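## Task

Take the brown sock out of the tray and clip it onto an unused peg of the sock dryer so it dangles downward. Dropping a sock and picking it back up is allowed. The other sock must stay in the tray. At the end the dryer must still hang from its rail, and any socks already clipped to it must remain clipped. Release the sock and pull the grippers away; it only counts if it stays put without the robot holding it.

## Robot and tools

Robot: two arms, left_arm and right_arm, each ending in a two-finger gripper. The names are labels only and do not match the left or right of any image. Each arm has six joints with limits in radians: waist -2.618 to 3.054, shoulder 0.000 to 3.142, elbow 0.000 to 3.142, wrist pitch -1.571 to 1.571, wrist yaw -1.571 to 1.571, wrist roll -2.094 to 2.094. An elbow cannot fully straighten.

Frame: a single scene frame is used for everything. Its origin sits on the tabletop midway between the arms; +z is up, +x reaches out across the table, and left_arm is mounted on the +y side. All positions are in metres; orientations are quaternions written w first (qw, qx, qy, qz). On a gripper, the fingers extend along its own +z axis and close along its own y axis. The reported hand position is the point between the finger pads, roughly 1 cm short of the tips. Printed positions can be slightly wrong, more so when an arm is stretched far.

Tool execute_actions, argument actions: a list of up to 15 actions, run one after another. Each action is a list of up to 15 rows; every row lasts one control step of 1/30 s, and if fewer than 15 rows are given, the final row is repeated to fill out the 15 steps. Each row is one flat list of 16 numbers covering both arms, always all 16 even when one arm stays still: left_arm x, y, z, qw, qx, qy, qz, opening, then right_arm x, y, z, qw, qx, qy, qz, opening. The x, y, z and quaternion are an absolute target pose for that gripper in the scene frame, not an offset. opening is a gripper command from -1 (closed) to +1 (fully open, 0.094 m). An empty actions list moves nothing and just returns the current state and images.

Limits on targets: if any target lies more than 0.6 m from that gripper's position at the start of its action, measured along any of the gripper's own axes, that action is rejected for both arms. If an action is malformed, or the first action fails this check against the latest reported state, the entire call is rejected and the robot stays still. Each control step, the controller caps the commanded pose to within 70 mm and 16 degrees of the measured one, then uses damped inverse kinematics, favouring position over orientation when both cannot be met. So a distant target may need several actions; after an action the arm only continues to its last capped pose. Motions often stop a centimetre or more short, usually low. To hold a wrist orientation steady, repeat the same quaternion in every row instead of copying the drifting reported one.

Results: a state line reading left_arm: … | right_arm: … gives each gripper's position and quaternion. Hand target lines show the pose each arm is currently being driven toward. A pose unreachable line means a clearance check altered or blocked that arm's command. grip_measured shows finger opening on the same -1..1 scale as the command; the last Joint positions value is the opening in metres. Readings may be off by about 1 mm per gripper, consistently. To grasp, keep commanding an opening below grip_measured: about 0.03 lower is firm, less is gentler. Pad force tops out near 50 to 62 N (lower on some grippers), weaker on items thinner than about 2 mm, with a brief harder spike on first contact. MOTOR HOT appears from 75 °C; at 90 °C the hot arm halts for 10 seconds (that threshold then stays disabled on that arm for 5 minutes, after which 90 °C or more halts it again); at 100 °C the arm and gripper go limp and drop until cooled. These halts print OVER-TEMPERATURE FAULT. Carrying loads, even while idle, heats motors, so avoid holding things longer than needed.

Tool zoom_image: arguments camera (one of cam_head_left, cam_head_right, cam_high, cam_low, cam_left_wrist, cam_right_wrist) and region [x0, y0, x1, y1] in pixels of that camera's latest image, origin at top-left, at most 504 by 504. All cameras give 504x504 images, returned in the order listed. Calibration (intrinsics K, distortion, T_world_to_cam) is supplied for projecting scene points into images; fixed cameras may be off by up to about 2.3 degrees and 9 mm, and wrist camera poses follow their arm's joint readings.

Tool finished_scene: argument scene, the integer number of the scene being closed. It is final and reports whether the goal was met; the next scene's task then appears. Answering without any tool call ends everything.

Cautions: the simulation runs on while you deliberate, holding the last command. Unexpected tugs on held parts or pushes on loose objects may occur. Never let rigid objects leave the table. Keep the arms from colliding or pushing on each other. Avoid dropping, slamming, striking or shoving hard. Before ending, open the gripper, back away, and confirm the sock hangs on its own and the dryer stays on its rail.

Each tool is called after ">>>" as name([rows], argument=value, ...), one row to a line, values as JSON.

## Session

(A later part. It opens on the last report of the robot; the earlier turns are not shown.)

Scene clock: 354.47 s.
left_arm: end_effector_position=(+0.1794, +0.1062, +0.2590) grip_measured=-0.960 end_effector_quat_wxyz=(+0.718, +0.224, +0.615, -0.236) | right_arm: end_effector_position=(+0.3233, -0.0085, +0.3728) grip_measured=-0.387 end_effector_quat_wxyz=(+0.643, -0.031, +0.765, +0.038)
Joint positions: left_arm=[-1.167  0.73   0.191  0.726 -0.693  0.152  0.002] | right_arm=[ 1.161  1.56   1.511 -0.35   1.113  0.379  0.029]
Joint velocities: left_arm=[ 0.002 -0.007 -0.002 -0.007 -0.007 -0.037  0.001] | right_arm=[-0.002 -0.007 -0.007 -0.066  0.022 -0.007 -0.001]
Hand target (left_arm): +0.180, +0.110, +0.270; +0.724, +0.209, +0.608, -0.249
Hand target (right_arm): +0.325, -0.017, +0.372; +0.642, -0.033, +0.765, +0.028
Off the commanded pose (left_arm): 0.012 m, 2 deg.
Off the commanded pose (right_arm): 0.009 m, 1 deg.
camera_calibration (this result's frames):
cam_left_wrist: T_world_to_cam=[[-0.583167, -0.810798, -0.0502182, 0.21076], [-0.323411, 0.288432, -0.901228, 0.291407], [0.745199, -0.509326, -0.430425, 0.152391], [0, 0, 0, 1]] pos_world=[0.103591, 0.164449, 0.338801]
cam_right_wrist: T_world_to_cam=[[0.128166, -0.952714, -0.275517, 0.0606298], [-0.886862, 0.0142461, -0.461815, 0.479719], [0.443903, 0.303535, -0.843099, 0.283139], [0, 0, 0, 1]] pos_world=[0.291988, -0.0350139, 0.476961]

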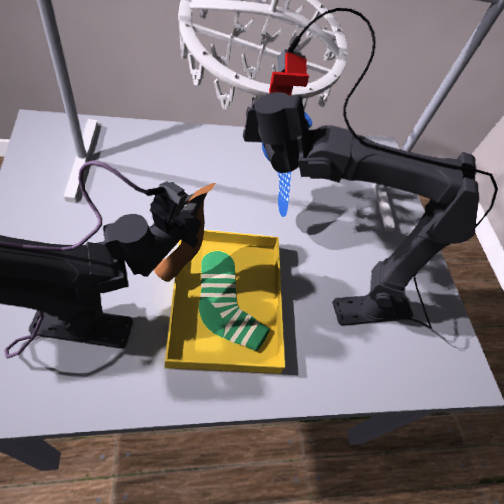

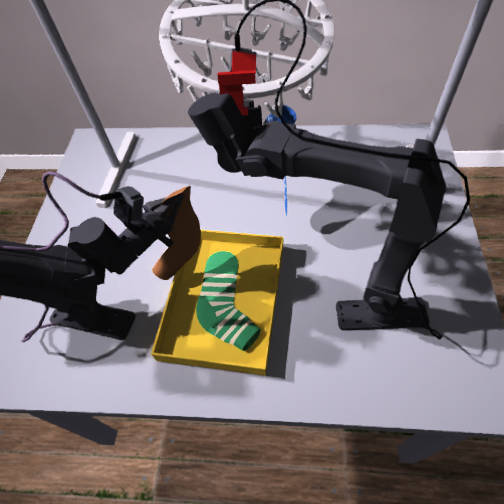

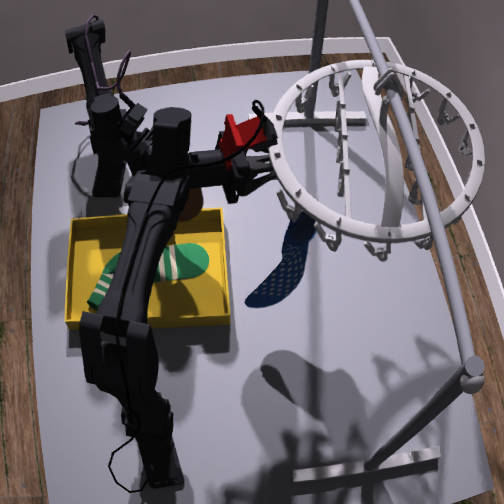

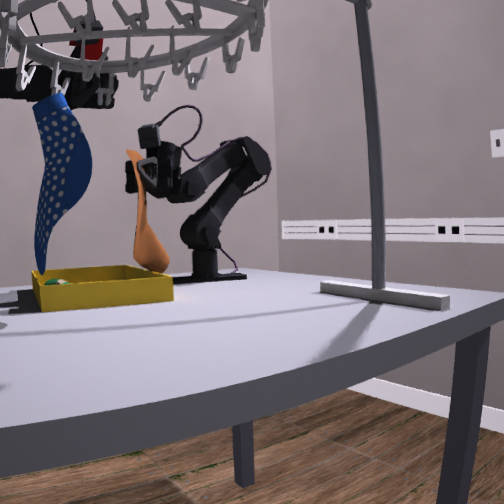

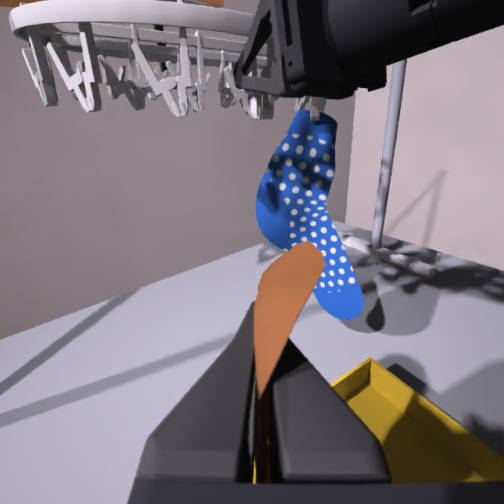

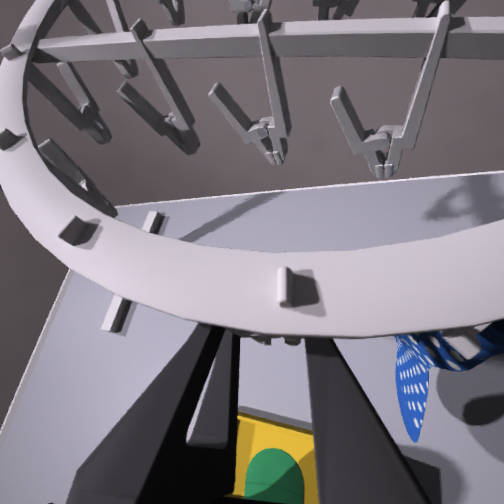

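>>> execute_actions([
  [[0.21,0.09,0.275,0.75,0.14,0.59,-0.265,-1,0.325,-0.010,0.372,0.642,-0.033,0.765,0.028,-0.42]],
  [[0.245,0.06,0.28,0.775,0.07,0.565,-0.278,-1,0.325,-0.010,0.372,0.642,-0.033,0.765,0.028,-0.42]],
  [[0.28,0.03,0.29,0.792,0,0.537,-0.289,-1,0.325,-0.010,0.372,0.642,-0.033,0.765,0.028,-0.42]],
  [[0.30,0.01,0.295,0.792,0,0.537,-0.289,-1,0.325,-0.010,0.372,0.642,-0.033,0.765,0.028,-0.42]],
  [[0.30,0.01,0.295,0.792,0,0.537,-0.289,-1,0.325,-0.010,0.372,0.642,-0.033,0.765,0.028,-0.42]],
])

>>> zoom_image(camera="cam_low", region=[50, 50, 190, 190])

Scene clock: 380.27 s.
left_arm: end_effector_position=(+0.2977, +0.0119, +0.2819) grip_measured=-0.960 end_effector_quat_wxyz=(+0.773, +0.016, +0.572, -0.275) | right_arm: end_effector_position=(+0.3233, -0.0085, +0.3728) grip_measured=-0.387 end_effector_quat_wxyz=(+0.642, -0.031, +0.765, +0.038)
Joint positions: left_arm=[-0.933  1.77   0.683  1.558 -0.707  0.004  0.002] | right_arm=[ 1.161  1.56   1.511 -0.35   1.112  0.378  0.029]
Joint velocities: left_arm=[ 0.012  0.002 -0.027 -0.022  0.007 -0.081  0.002] | right_arm=[-0.007  0.002 -0.007 -0.007 -0.022  0.022  0.   ]
Hand target (left_arm): +0.300, +0.011, +0.295; +0.778, +0.006, +0.558, -0.288
Hand target (right_arm): +0.325, -0.010, +0.372; +0.642, -0.033, +0.765, +0.028
Off the commanded pose (left_arm): 0.013 m, 5 deg.
Off the commanded pose (right_arm): 0.002 m, 1 deg.
joint sent to its limit (left arm) — the command would take joint 4 (wrist pitch) past its upper limit, so that joint was sent only as far as its limit.
camera_calibration (this result's frames):
cam_left_wrist: T_world_to_cam=[[-0.407781, -0.868841, 0.280766, 0.0596283], [-0.325897, -0.148746, -0.93363, 0.392552], [0.852939, -0.472217, -0.222497, -0.0650029], [0, 0, 0, 1]] pos_world=[0.20769, 0.0795027, 0.335294]
cam_right_wrist: T_world_to_cam=[[0.128535, -0.95275, -0.27522, 0.0604539], [-0.886915, 0.0137255, -0.461729, 0.479679], [0.44369, 0.303445, -0.843244, 0.283227], [0, 0, 0, 1]] pos_world=[0.291999, -0.03493, 0.476949]

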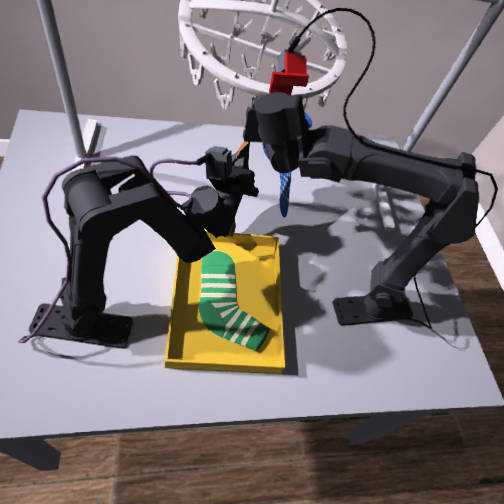

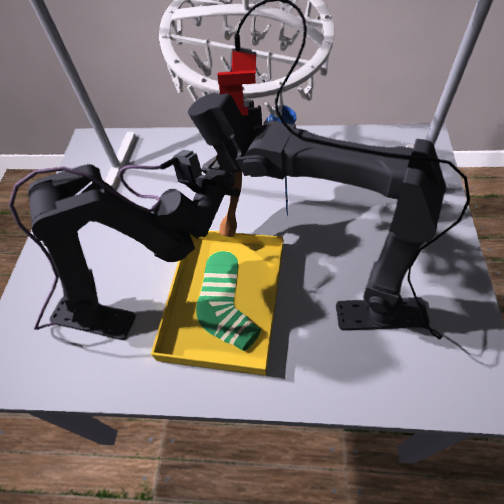

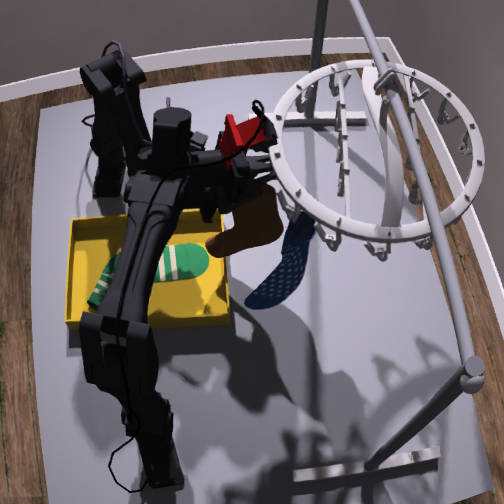

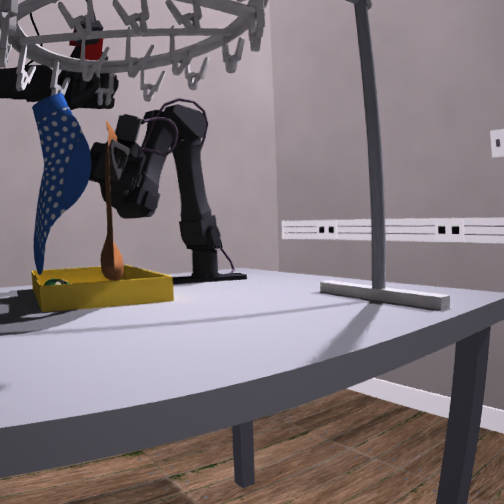

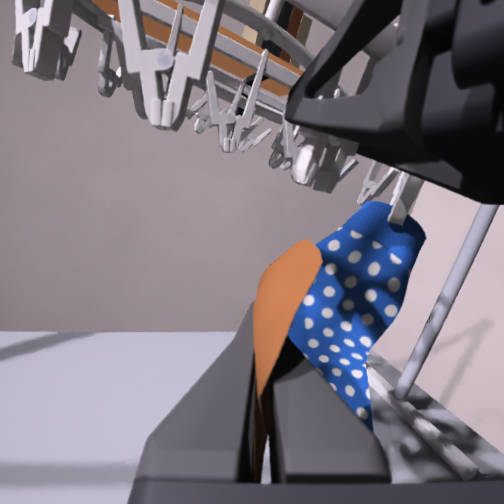

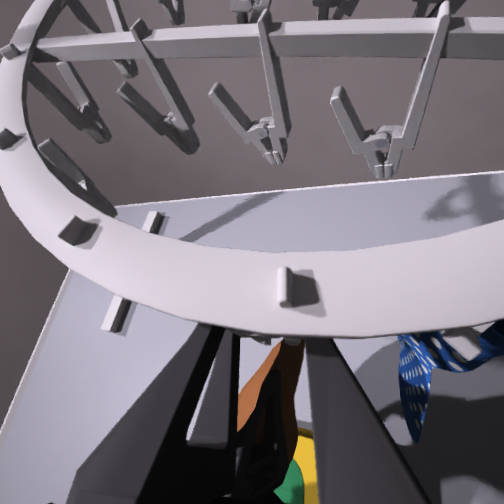

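Region (50, 50, 190, 190) of cam_low's 504x504 image, scaled by 3.600, with more detail than that image has.

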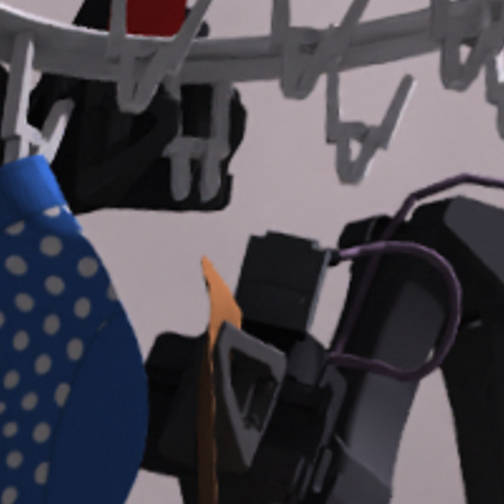

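>>> execute_actions([
  [[0.305,0.006,0.305,0.792,0,0.537,-0.289,-1,0.325,-0.010,0.372,0.642,-0.033,0.765,0.028,-0.42]],
  [[0.305,0.006,0.312,0.792,0,0.537,-0.289,-1,0.325,-0.010,0.372,0.642,-0.033,0.765,0.028,-0.42]],
])

>>> zoom_image(camera="cam_low", region=[70, 70, 150, 150])

>>> zoom_image(camera="cam_left_wrist", region=[230, 130, 400, 300])

>>> zoom_image(camera="cam_right_wrist", region=[210, 310, 330, 430])

Scene clock: 394.73 s.
left_arm: end_effector_position=(+0.3016, +0.0078, +0.2943) grip_measured=-0.960 end_effector_quat_wxyz=(+0.779, +0.010, +0.560, -0.280) | right_arm: end_effector_position=(+0.3233, -0.0085, +0.3728) grip_measured=-0.387 end_effector_quat_wxyz=(+0.642, -0.031, +0.765, +0.038)
Joint positions: left_arm=[-0.926  1.779  0.727  1.558 -0.697  0.015  0.002] | right_arm=[ 1.161  1.56   1.511 -0.35   1.112  0.378  0.029]
Joint velocities: left_arm=[ 0.002 -0.002  0.007 -0.051 -0.037 -0.007 -0.001] | right_arm=[-0.012 -0.017  0.007  0.007  0.022 -0.007 -0.001]
Hand target (left_arm): +0.304, +0.007, +0.312; +0.789, +0.002, +0.542, -0.289
Hand target (right_arm): +0.325, -0.010, +0.372; +0.642, -0.033, +0.765, +0.028
Off the commanded pose (left_arm): 0.018 m, 3 deg.
Off the commanded pose (right_arm): 0.002 m, 1 deg.
joint sent to its limit (left arm) — the command would take joint 4 (wrist pitch) past its upper limit, so that joint was sent only as far as its limit.
camera_calibration (this result's frames):
cam_left_wrist: T_world_to_cam=[[-0.411922, -0.864081, 0.289282, 0.0528413], [-0.304334, -0.168779, -0.937494, 0.399629], [0.858895, -0.474212, -0.193446, -0.0778805], [0, 0, 0, 1]] pos_world=[0.210278, 0.0761761, 0.344297]
cam_right_wrist: T_world_to_cam=[[0.128535, -0.95275, -0.27522, 0.0604539], [-0.886915, 0.0137255, -0.461729, 0.479679], [0.44369, 0.303445, -0.843244, 0.283227], [0, 0, 0, 1]] pos_world=[0.291999, -0.03493, 0.476949]

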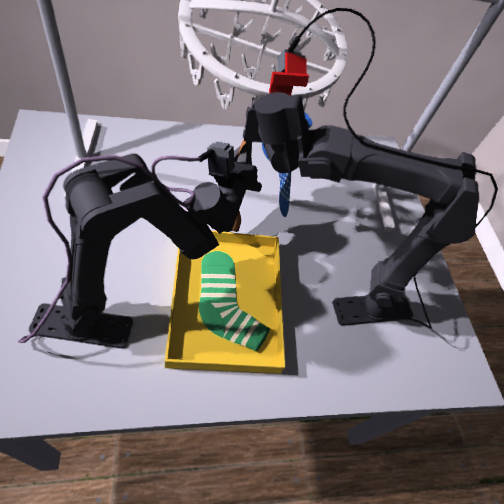

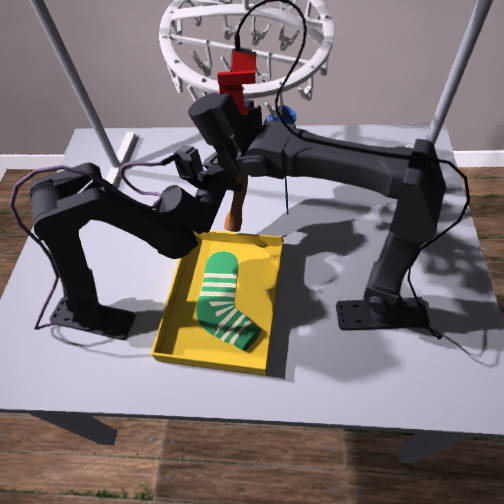

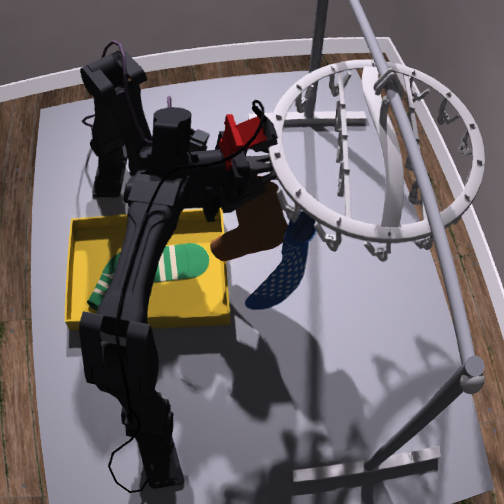

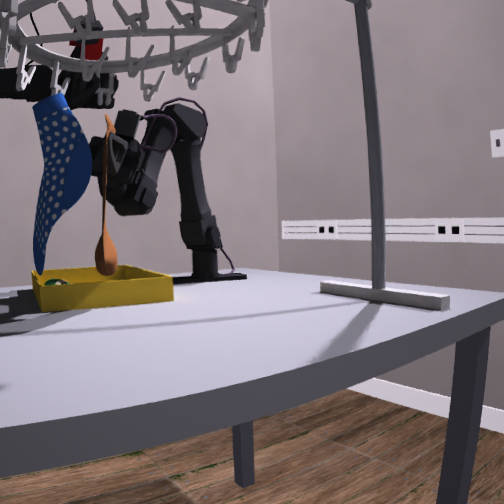

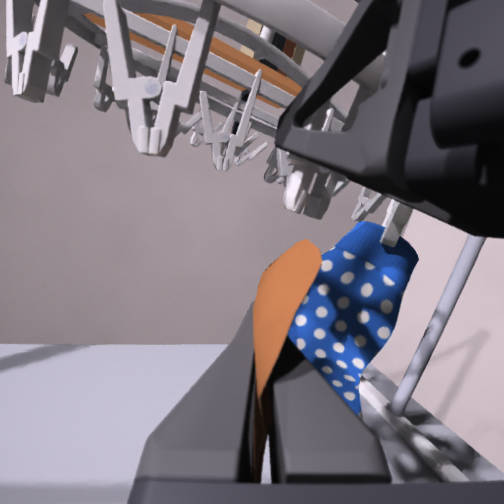

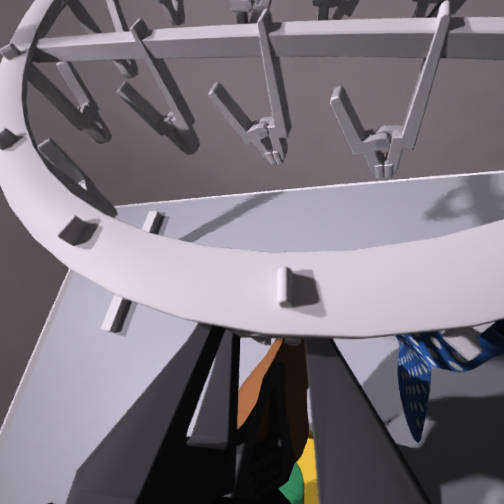

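Region (70, 70, 150, 150) of cam_low's 504x504 image, scaled by 6.300, with more detail than that image has.

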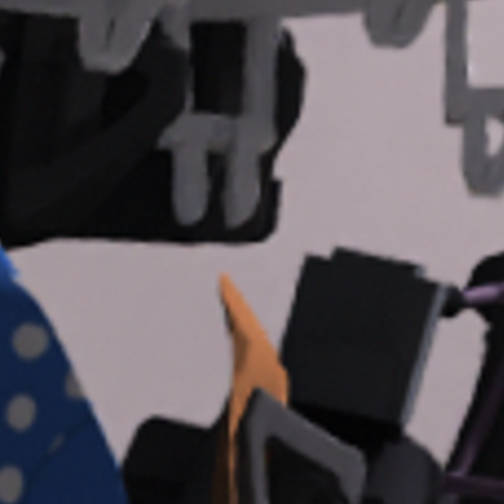

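Region (230, 130, 400, 300) of cam_left_wrist's 504x504 image, scaled by 2.965, with more detail than that image has.

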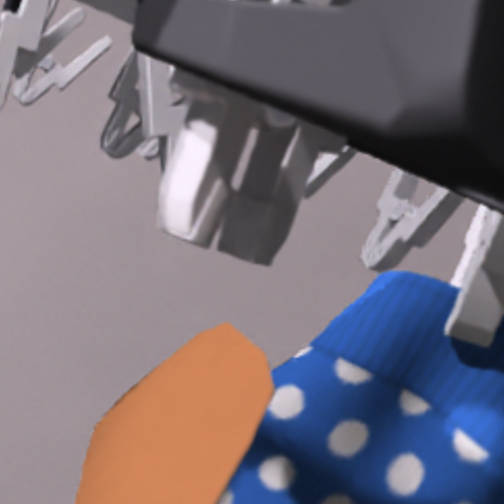

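Region (210, 310, 330, 430) of cam_right_wrist's 504x504 image, scaled by 4.200, with more detail than that image has.

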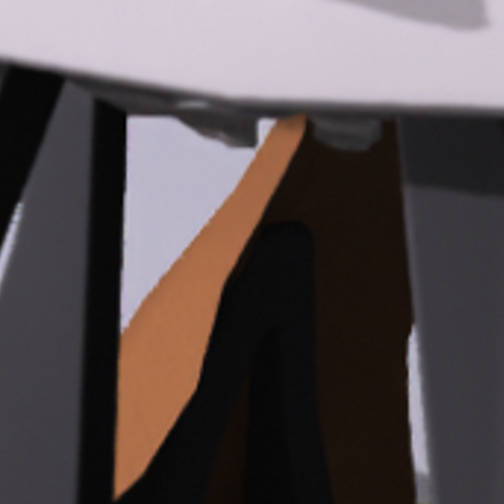

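>>> execute_actions([
  [[0.32,0.0,0.307,0.792,0,0.537,-0.289,-1,0.325,-0.010,0.372,0.642,-0.033,0.765,0.028,-0.42]],
  [[0.333,-0.005,0.307,0.792,0,0.537,-0.289,-1,0.325,-0.010,0.372,0.642,-0.033,0.765,0.028,-0.42]],
])

>>> zoom_image(camera="cam_low", region=[70, 70, 150, 150])

>>> zoom_image(camera="cam_left_wrist", region=[230, 130, 400, 300])

>>> zoom_image(camera="cam_right_wrist", region=[210, 310, 330, 430])

Scene clock: 407.77 s.
left_arm: end_effector_position=(+0.3305, -0.0024, +0.2945) grip_measured=-0.960 end_effector_quat_wxyz=(+0.788, +0.005, +0.550, -0.278) | right_arm: end_effector_position=(+0.3233, -0.0085, +0.3728) grip_measured=-0.387 end_effector_quat_wxyz=(+0.642, -0.031, +0.765, +0.038)
Joint positions: left_arm=[-0.862  1.872  0.829  1.56  -0.645 -0.     0.002] | right_arm=[ 1.161  1.56   1.511 -0.35   1.112  0.378  0.029]
Joint velocities: left_arm=[-0.007 -0.002 -0.007  0.051  0.007  0.022  0.   ] | right_arm=[-0.002 -0.022  0.007 -0.037  0.007 -0.051 -0.001]
Hand target (left_arm): +0.333, -0.004, +0.307; +0.793, +0.000, +0.537, -0.289
Hand target (right_arm): +0.325, -0.010, +0.372; +0.642, -0.033, +0.765, +0.028
Off the commanded pose (left_arm): 0.013 m, 2 deg.
Off the commanded pose (right_arm): 0.002 m, 1 deg.
camera_calibration (this result's frames):
cam_left_wrist: T_world_to_cam=[[-0.407873, -0.86594, 0.28946, 0.0544979], [-0.280823, -0.182683, -0.942213, 0.400477], [0.86878, -0.46559, -0.168665, -0.117988], [0, 0, 0, 1]] pos_world=[0.237197, 0.0654182, 0.341659]
cam_right_wrist: T_world_to_cam=[[0.128535, -0.95275, -0.27522, 0.0604539], [-0.886915, 0.0137255, -0.461729, 0.479679], [0.44369, 0.303445, -0.843244, 0.283227], [0, 0, 0, 1]] pos_world=[0.291999, -0.03493, 0.476949]

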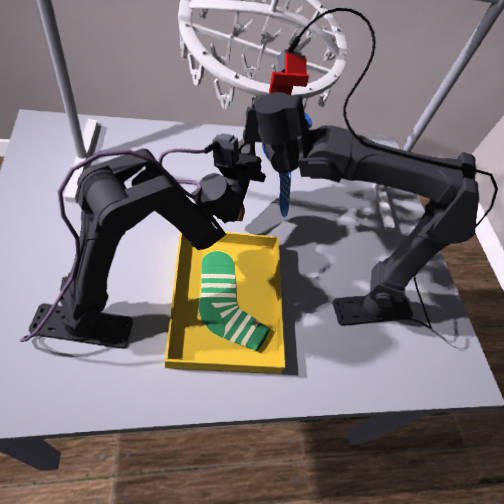

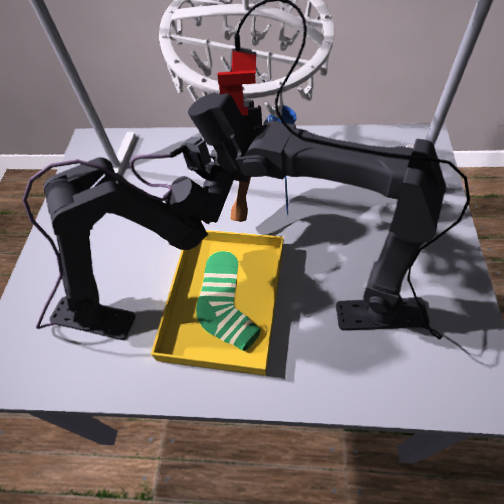

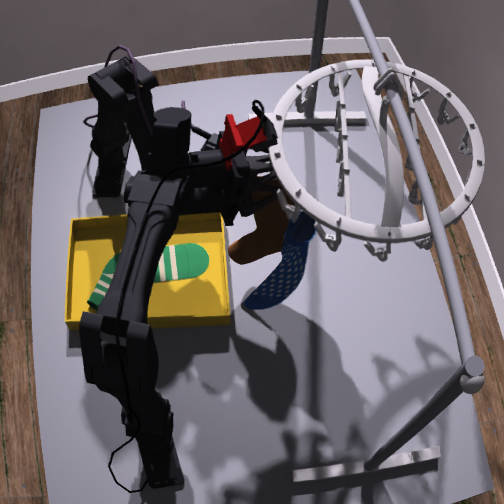

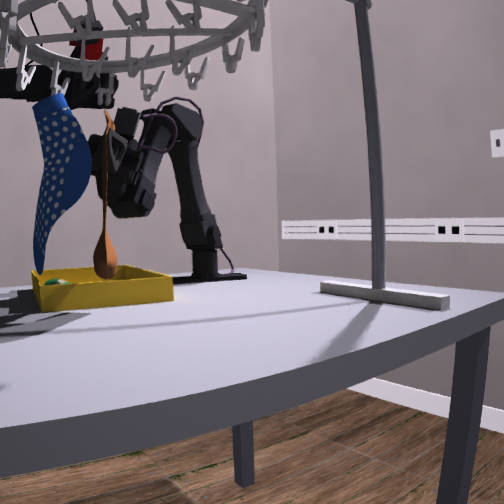

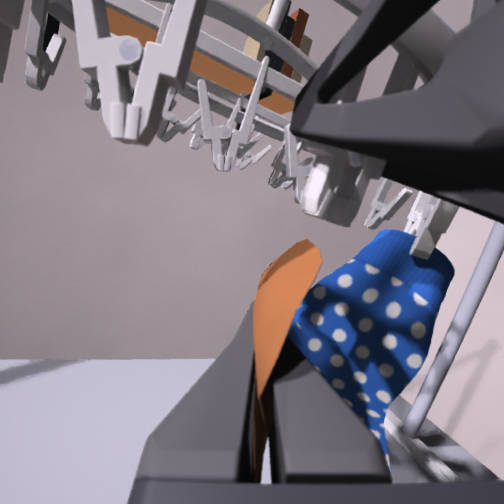

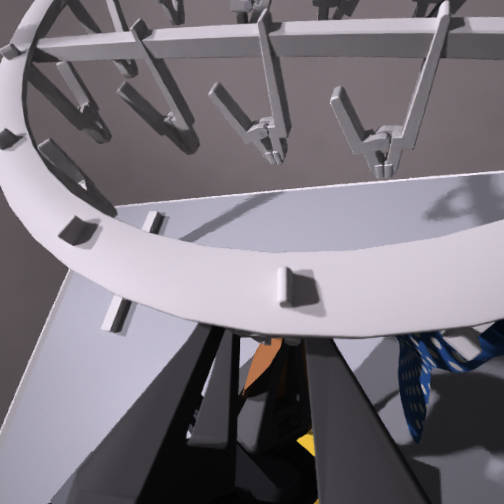

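Region (70, 70, 150, 150) of cam_low's 504x504 image, scaled by 6.300, with more detail than that image has.

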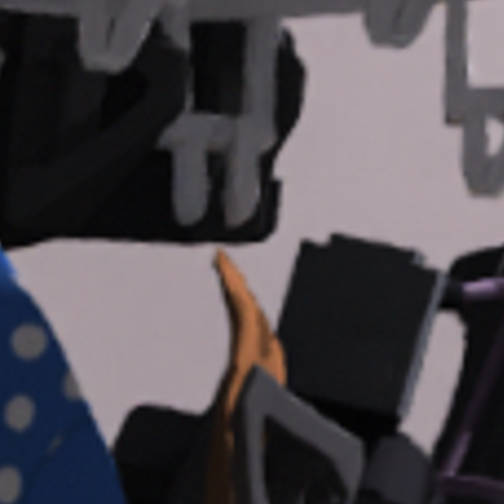

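Region (230, 130, 400, 300) of cam_left_wrist's 504x504 image, scaled by 2.965, with more detail than that image has.

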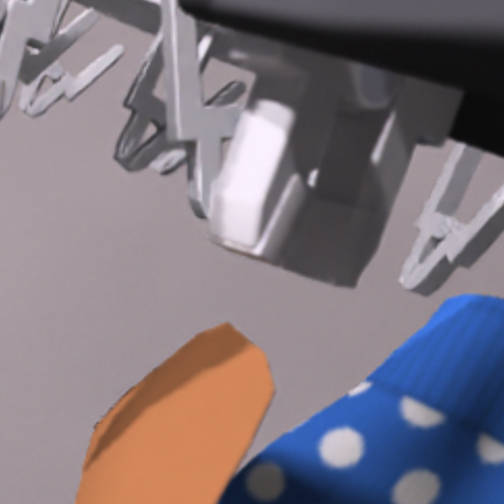

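Region (210, 310, 330, 430) of cam_right_wrist's 504x504 image, scaled by 4.200, with more detail than that image has.

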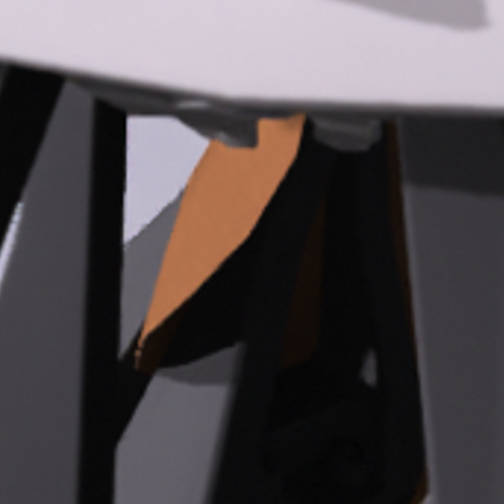

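>>> execute_actions(actions=[])

Scene clock: 423.87 s.
left_arm: end_effector_position=(+0.3304, -0.0025, +0.2946) grip_measured=-0.960 end_effector_quat_wxyz=(+0.787, +0.006, +0.550, -0.278) | right_arm: end_effector_position=(+0.3233, -0.0085, +0.3728) grip_measured=-0.387 end_effector_quat_wxyz=(+0.642, -0.031, +0.765, +0.038)
Joint positions: left_arm=[-0.862  1.872  0.829  1.56  -0.644 -0.001  0.002] | right_arm=[ 1.161  1.56   1.511 -0.35   1.112  0.378  0.029]
Joint velocities: left_arm=[ 0.002  0.012 -0.017  0.022 -0.066 -0.051  0.   ] | right_arm=[-0.012 -0.007  0.002  0.051 -0.022  0.037  0.   ]
Hand target (left_arm): +0.333, -0.004, +0.307; +0.793, +0.000, +0.537, -0.289
Hand target (right_arm): +0.325, -0.010, +0.372; +0.642, -0.033, +0.765, +0.028
Off the commanded pose (left_arm): 0.013 m, 2 deg.
Off the commanded pose (right_arm): 0.002 m, 1 deg.
camera_calibration (this result's frames):
cam_left_wrist: T_world_to_cam=[[-0.408973, -0.865457, 0.289354, 0.0546899], [-0.28068, -0.182412, -0.942308, 0.400459], [0.868309, -0.466594, -0.168315, -0.117929], [0, 0, 0, 1]] pos_world=[0.237167, 0.0653551, 0.341681]
cam_right_wrist: T_world_to_cam=[[0.128535, -0.95275, -0.27522, 0.0604539], [-0.886915, 0.0137255, -0.461729, 0.479679], [0.44369, 0.303445, -0.843244, 0.283227], [0, 0, 0, 1]] pos_world=[0.291999, -0.03493, 0.476949]

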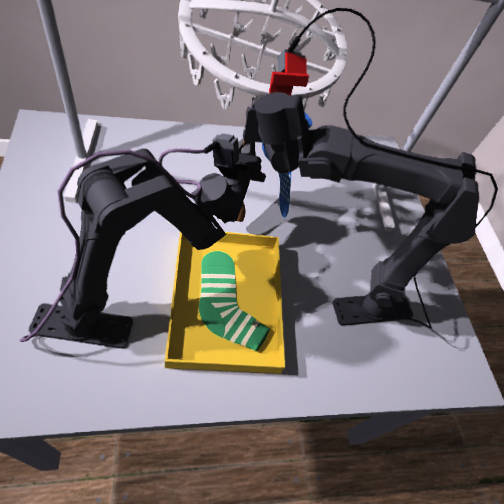

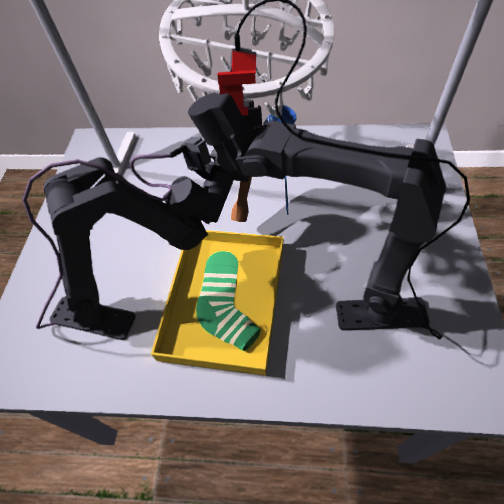

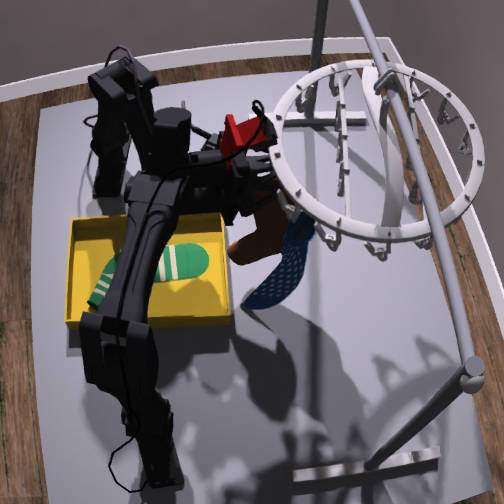

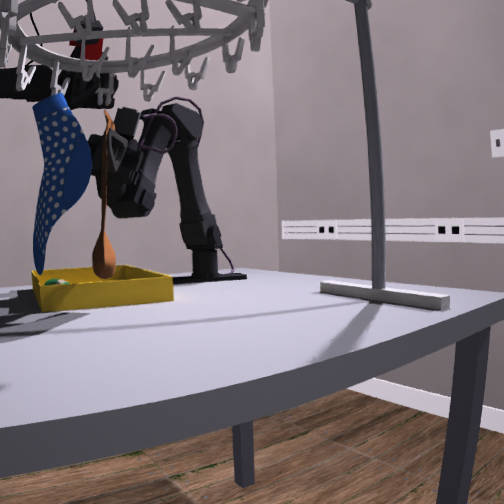

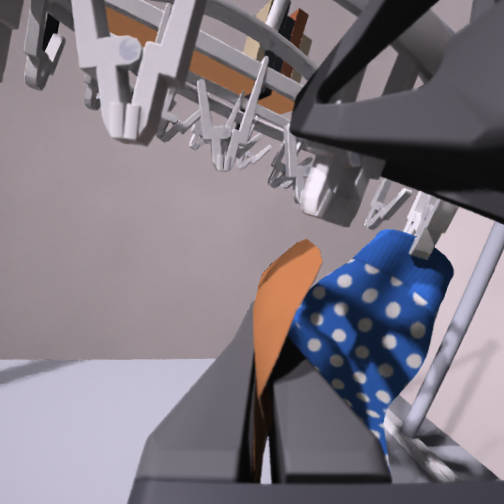

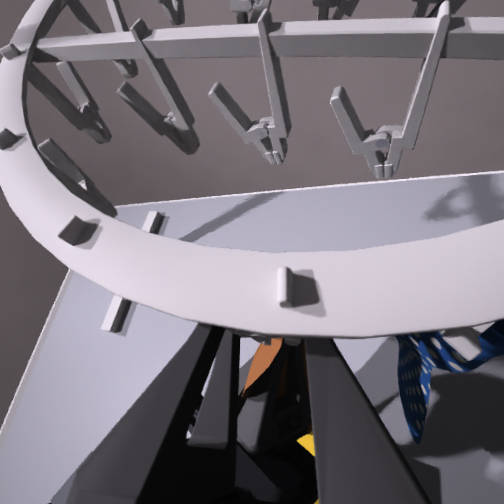

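>>> execute_actions([
  [[0.332,-0.006,0.310,0.792,0,0.537,-0.289,-1,0.325,-0.010,0.372,0.642,-0.033,0.765,0.028,-0.42],[0.332,-0.006,0.312,0.792,0,0.537,-0.289,-1,0.325,-0.010,0.372,0.642,-0.033,0.765,0.028,-0.42],[0.331,-0.007,0.314,0.792,0,0.537,-0.289,-1,0.325,-0.010,0.372,0.642,-0.033,0.765,0.028,-0.42],[0.331,-0.007,0.316,0.792,0,0.537,-0.289,-1,0.325,-0.010,0.372,0.642,-0.033,0.765,0.028,-0.42]],
])

>>> zoom_image(camera="cam_left_wrist", region=[230, 130, 400, 300])

>>> zoom_image(camera="cam_low", region=[70, 70, 150, 150])

Scene clock: 429.33 s.
left_arm: end_effector_position=(+0.3325, -0.0063, +0.2945) grip_measured=-0.960 end_effector_quat_wxyz=(+0.785, +0.010, +0.555, -0.275) | right_arm: end_effector_position=(+0.3233, -0.0085, +0.3728) grip_measured=-0.387 end_effector_quat_wxyz=(+0.642, -0.031, +0.765, +0.038)
Joint positions: left_arm=[-0.862  1.872  0.844  1.529 -0.644 -0.001  0.002] | right_arm=[ 1.161  1.56   1.511 -0.35   1.112  0.378  0.029]
Joint velocities: left_arm=[-0.017  0.012  0.007 -0.081  0.007 -0.095 -0.001] | right_arm=[-0.002  0.002 -0.012 -0.007 -0.037 -0.095  0.001]
Hand target (left_arm): +0.330, -0.006, +0.316; +0.792, +0.000, +0.537, -0.289
Hand target (right_arm): +0.325, -0.010, +0.372; +0.642, -0.033, +0.765, +0.028
Off the commanded pose (left_arm): 0.022 m, 3 deg.
Off the commanded pose (right_arm): 0.002 m, 1 deg.
camera_calibration (this result's frames):
cam_left_wrist: T_world_to_cam=[[-0.406908, -0.869164, 0.281035, 0.0540613], [-0.287504, -0.170163, -0.942542, 0.402708], [0.867045, -0.464327, -0.180647, -0.117437], [0, 0, 0, 1]] pos_world=[0.239601, 0.0609852, 0.343162]
cam_right_wrist: T_world_to_cam=[[0.128535, -0.95275, -0.27522, 0.0604539], [-0.886915, 0.0137255, -0.461729, 0.479679], [0.44369, 0.303445, -0.843244, 0.283227], [0, 0, 0, 1]] pos_world=[0.291999, -0.03493, 0.476949]

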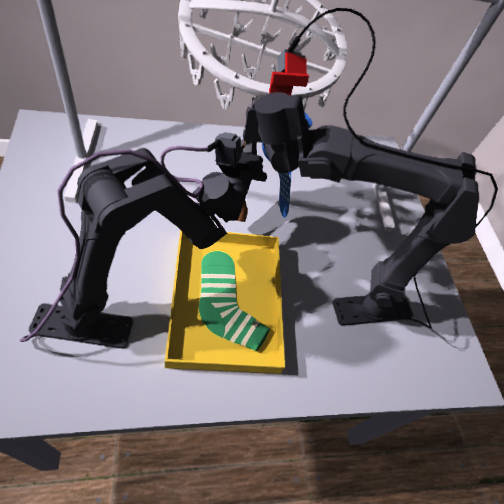

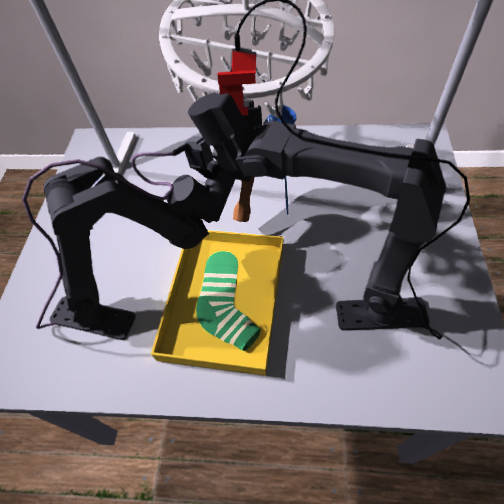

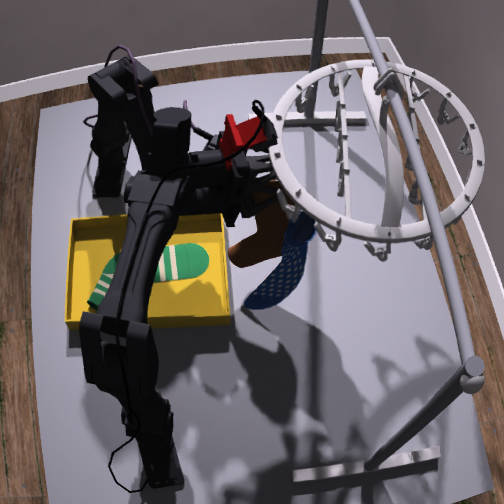

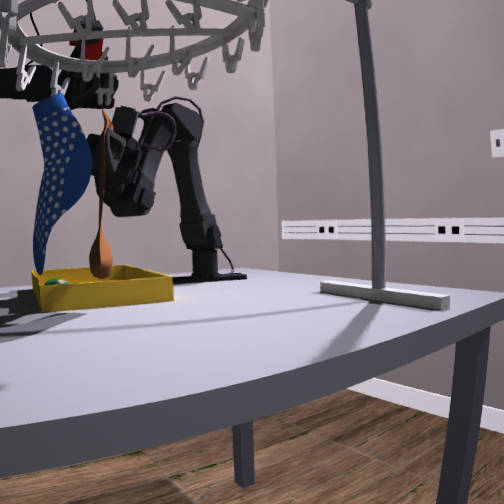

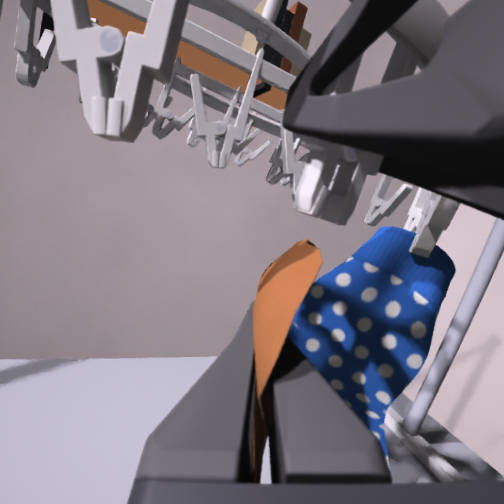

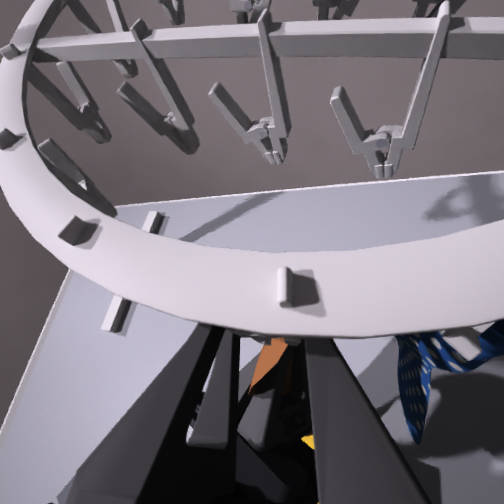

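Region (230, 130, 400, 300) of cam_left_wrist's 504x504 image, scaled by 2.965, with more detail than that image has.

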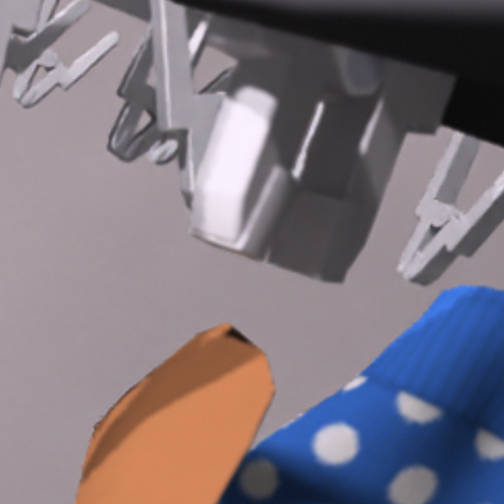

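Region (70, 70, 150, 150) of cam_low's 504x504 image, scaled by 6.300, with more detail than that image has.

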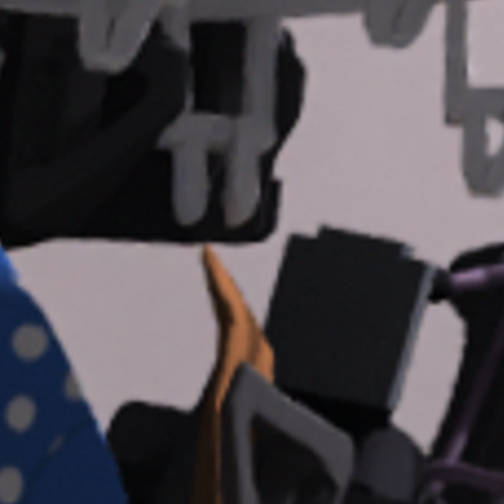

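>>> execute_actions([
  [[0.330,-0.004,0.319,0.792,0,0.537,-0.289,-1,0.325,-0.010,0.372,0.642,-0.033,0.765,0.028,-0.42],[0.329,-0.003,0.321,0.792,0,0.537,-0.289,-1,0.325,-0.010,0.372,0.642,-0.033,0.765,0.028,-0.42],[0.328,-0.002,0.323,0.792,0,0.537,-0.289,-1,0.325,-0.010,0.372,0.642,-0.033,0.765,0.028,-0.42]],
])

>>> zoom_image(camera="cam_left_wrist", region=[230, 130, 400, 300])

>>> zoom_image(camera="cam_low", region=[70, 70, 150, 150])

Scene clock: 435.50 s.
left_arm: end_effector_position=(+0.3305, -0.0028, +0.3056) grip_measured=-0.960 end_effector_quat_wxyz=(+0.787, +0.007, +0.551, -0.278) | right_arm: end_effector_position=(+0.3233, -0.0085, +0.3728) grip_measured=-0.387 end_effector_quat_wxyz=(+0.642, -0.031, +0.765, +0.038)
Joint positions: left_arm=[-0.862  1.837  0.844  1.506 -0.644 -0.001  0.002] | right_arm=[ 1.161  1.56   1.511 -0.35   1.112  0.378  0.029]
Joint velocities: left_arm=[ 0.007 -0.012 -0.002  0.037  0.051  0.022 -0.001] | right_arm=[ 0.002  0.017  0.002 -0.007 -0.037 -0.007 -0.   ]
Hand target (left_arm): +0.328, -0.002, +0.323; +0.792, +0.000, +0.537, -0.289
Hand target (right_arm): +0.325, -0.010, +0.372; +0.642, -0.033, +0.765, +0.028
Off the commanded pose (left_arm): 0.018 m, 2 deg.
Off the commanded pose (right_arm): 0.002 m, 1 deg.
camera_calibration (this result's frames):
cam_left_wrist: T_world_to_cam=[[-0.408544, -0.866226, 0.287652, 0.0516756], [-0.28208, -0.1799, -0.942373, 0.411378], [0.868057, -0.466142, -0.170848, -0.115483], [0, 0, 0, 1]] pos_world=[0.237399, 0.0649381, 0.353077]
cam_right_wrist: T_world_to_cam=[[0.128535, -0.95275, -0.27522, 0.0604539], [-0.886915, 0.0137255, -0.461729, 0.479679], [0.44369, 0.303445, -0.843244, 0.283227], [0, 0, 0, 1]] pos_world=[0.291999, -0.03493, 0.476949]

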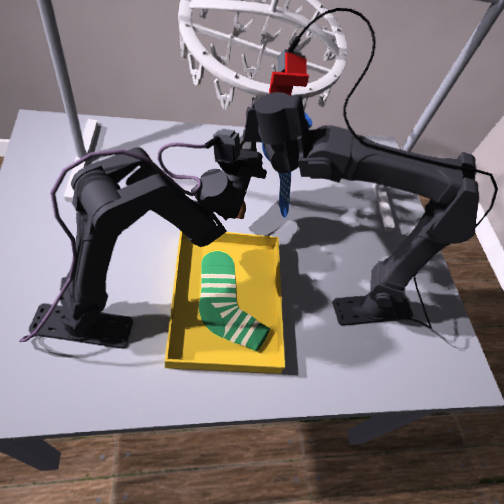

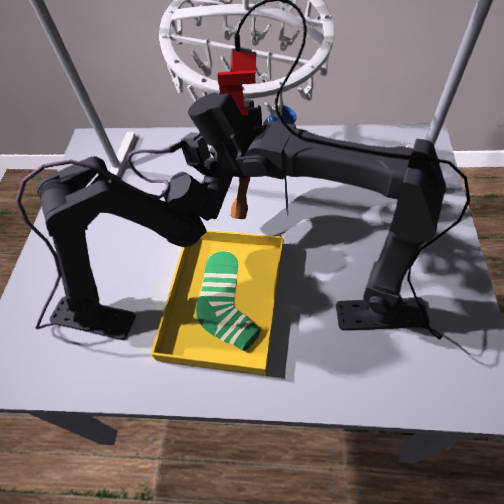

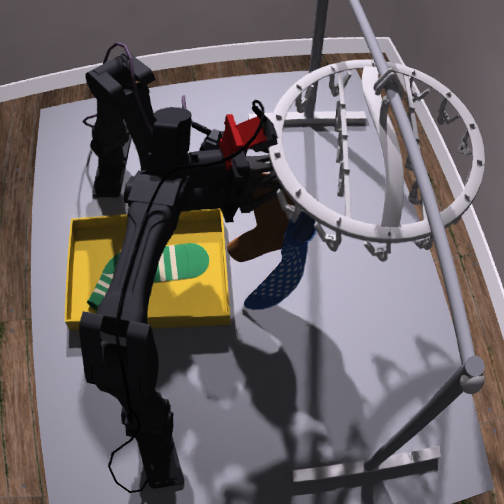

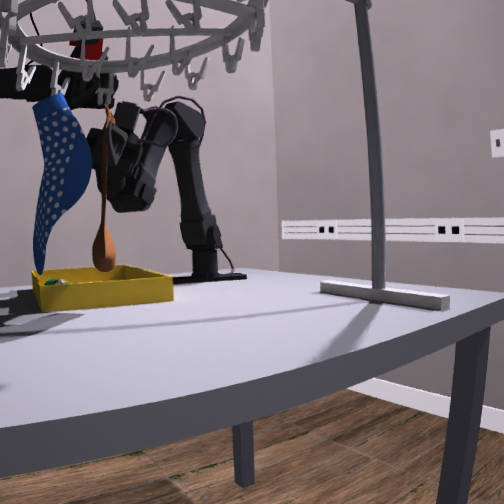

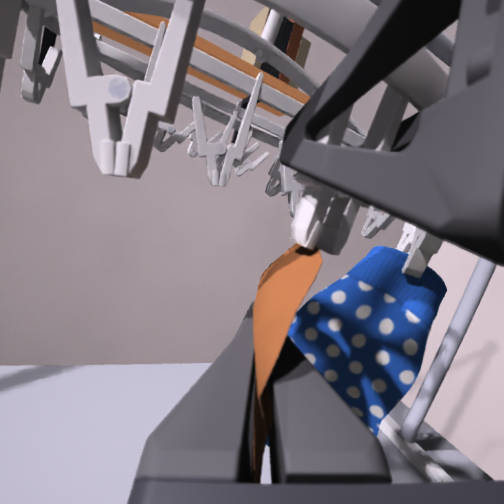

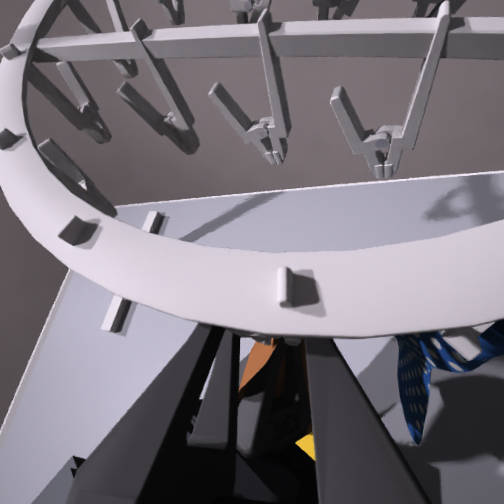

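Region (230, 130, 400, 300) of cam_left_wrist's 504x504 image, scaled by 2.965, with more detail than that image has.

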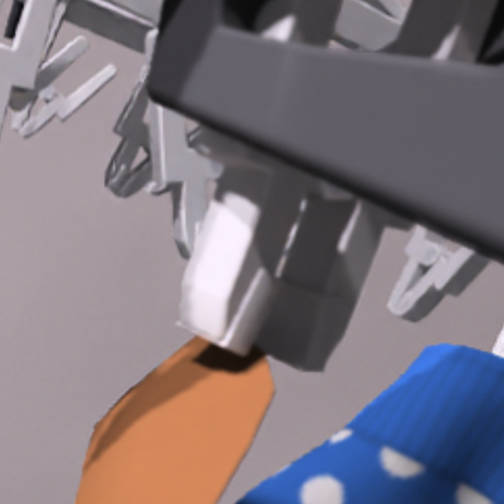

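Region (70, 70, 150, 150) of cam_low's 504x504 image, scaled by 6.300, with more detail than that image has.

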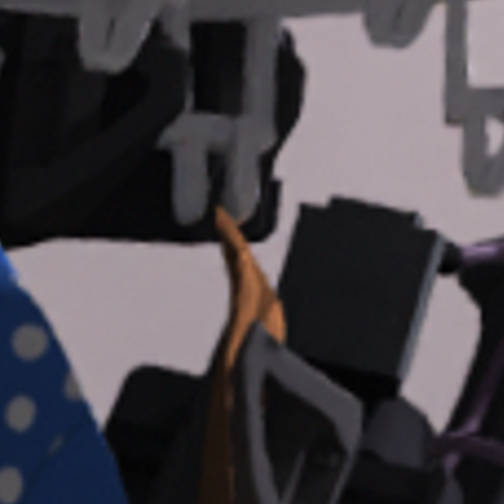

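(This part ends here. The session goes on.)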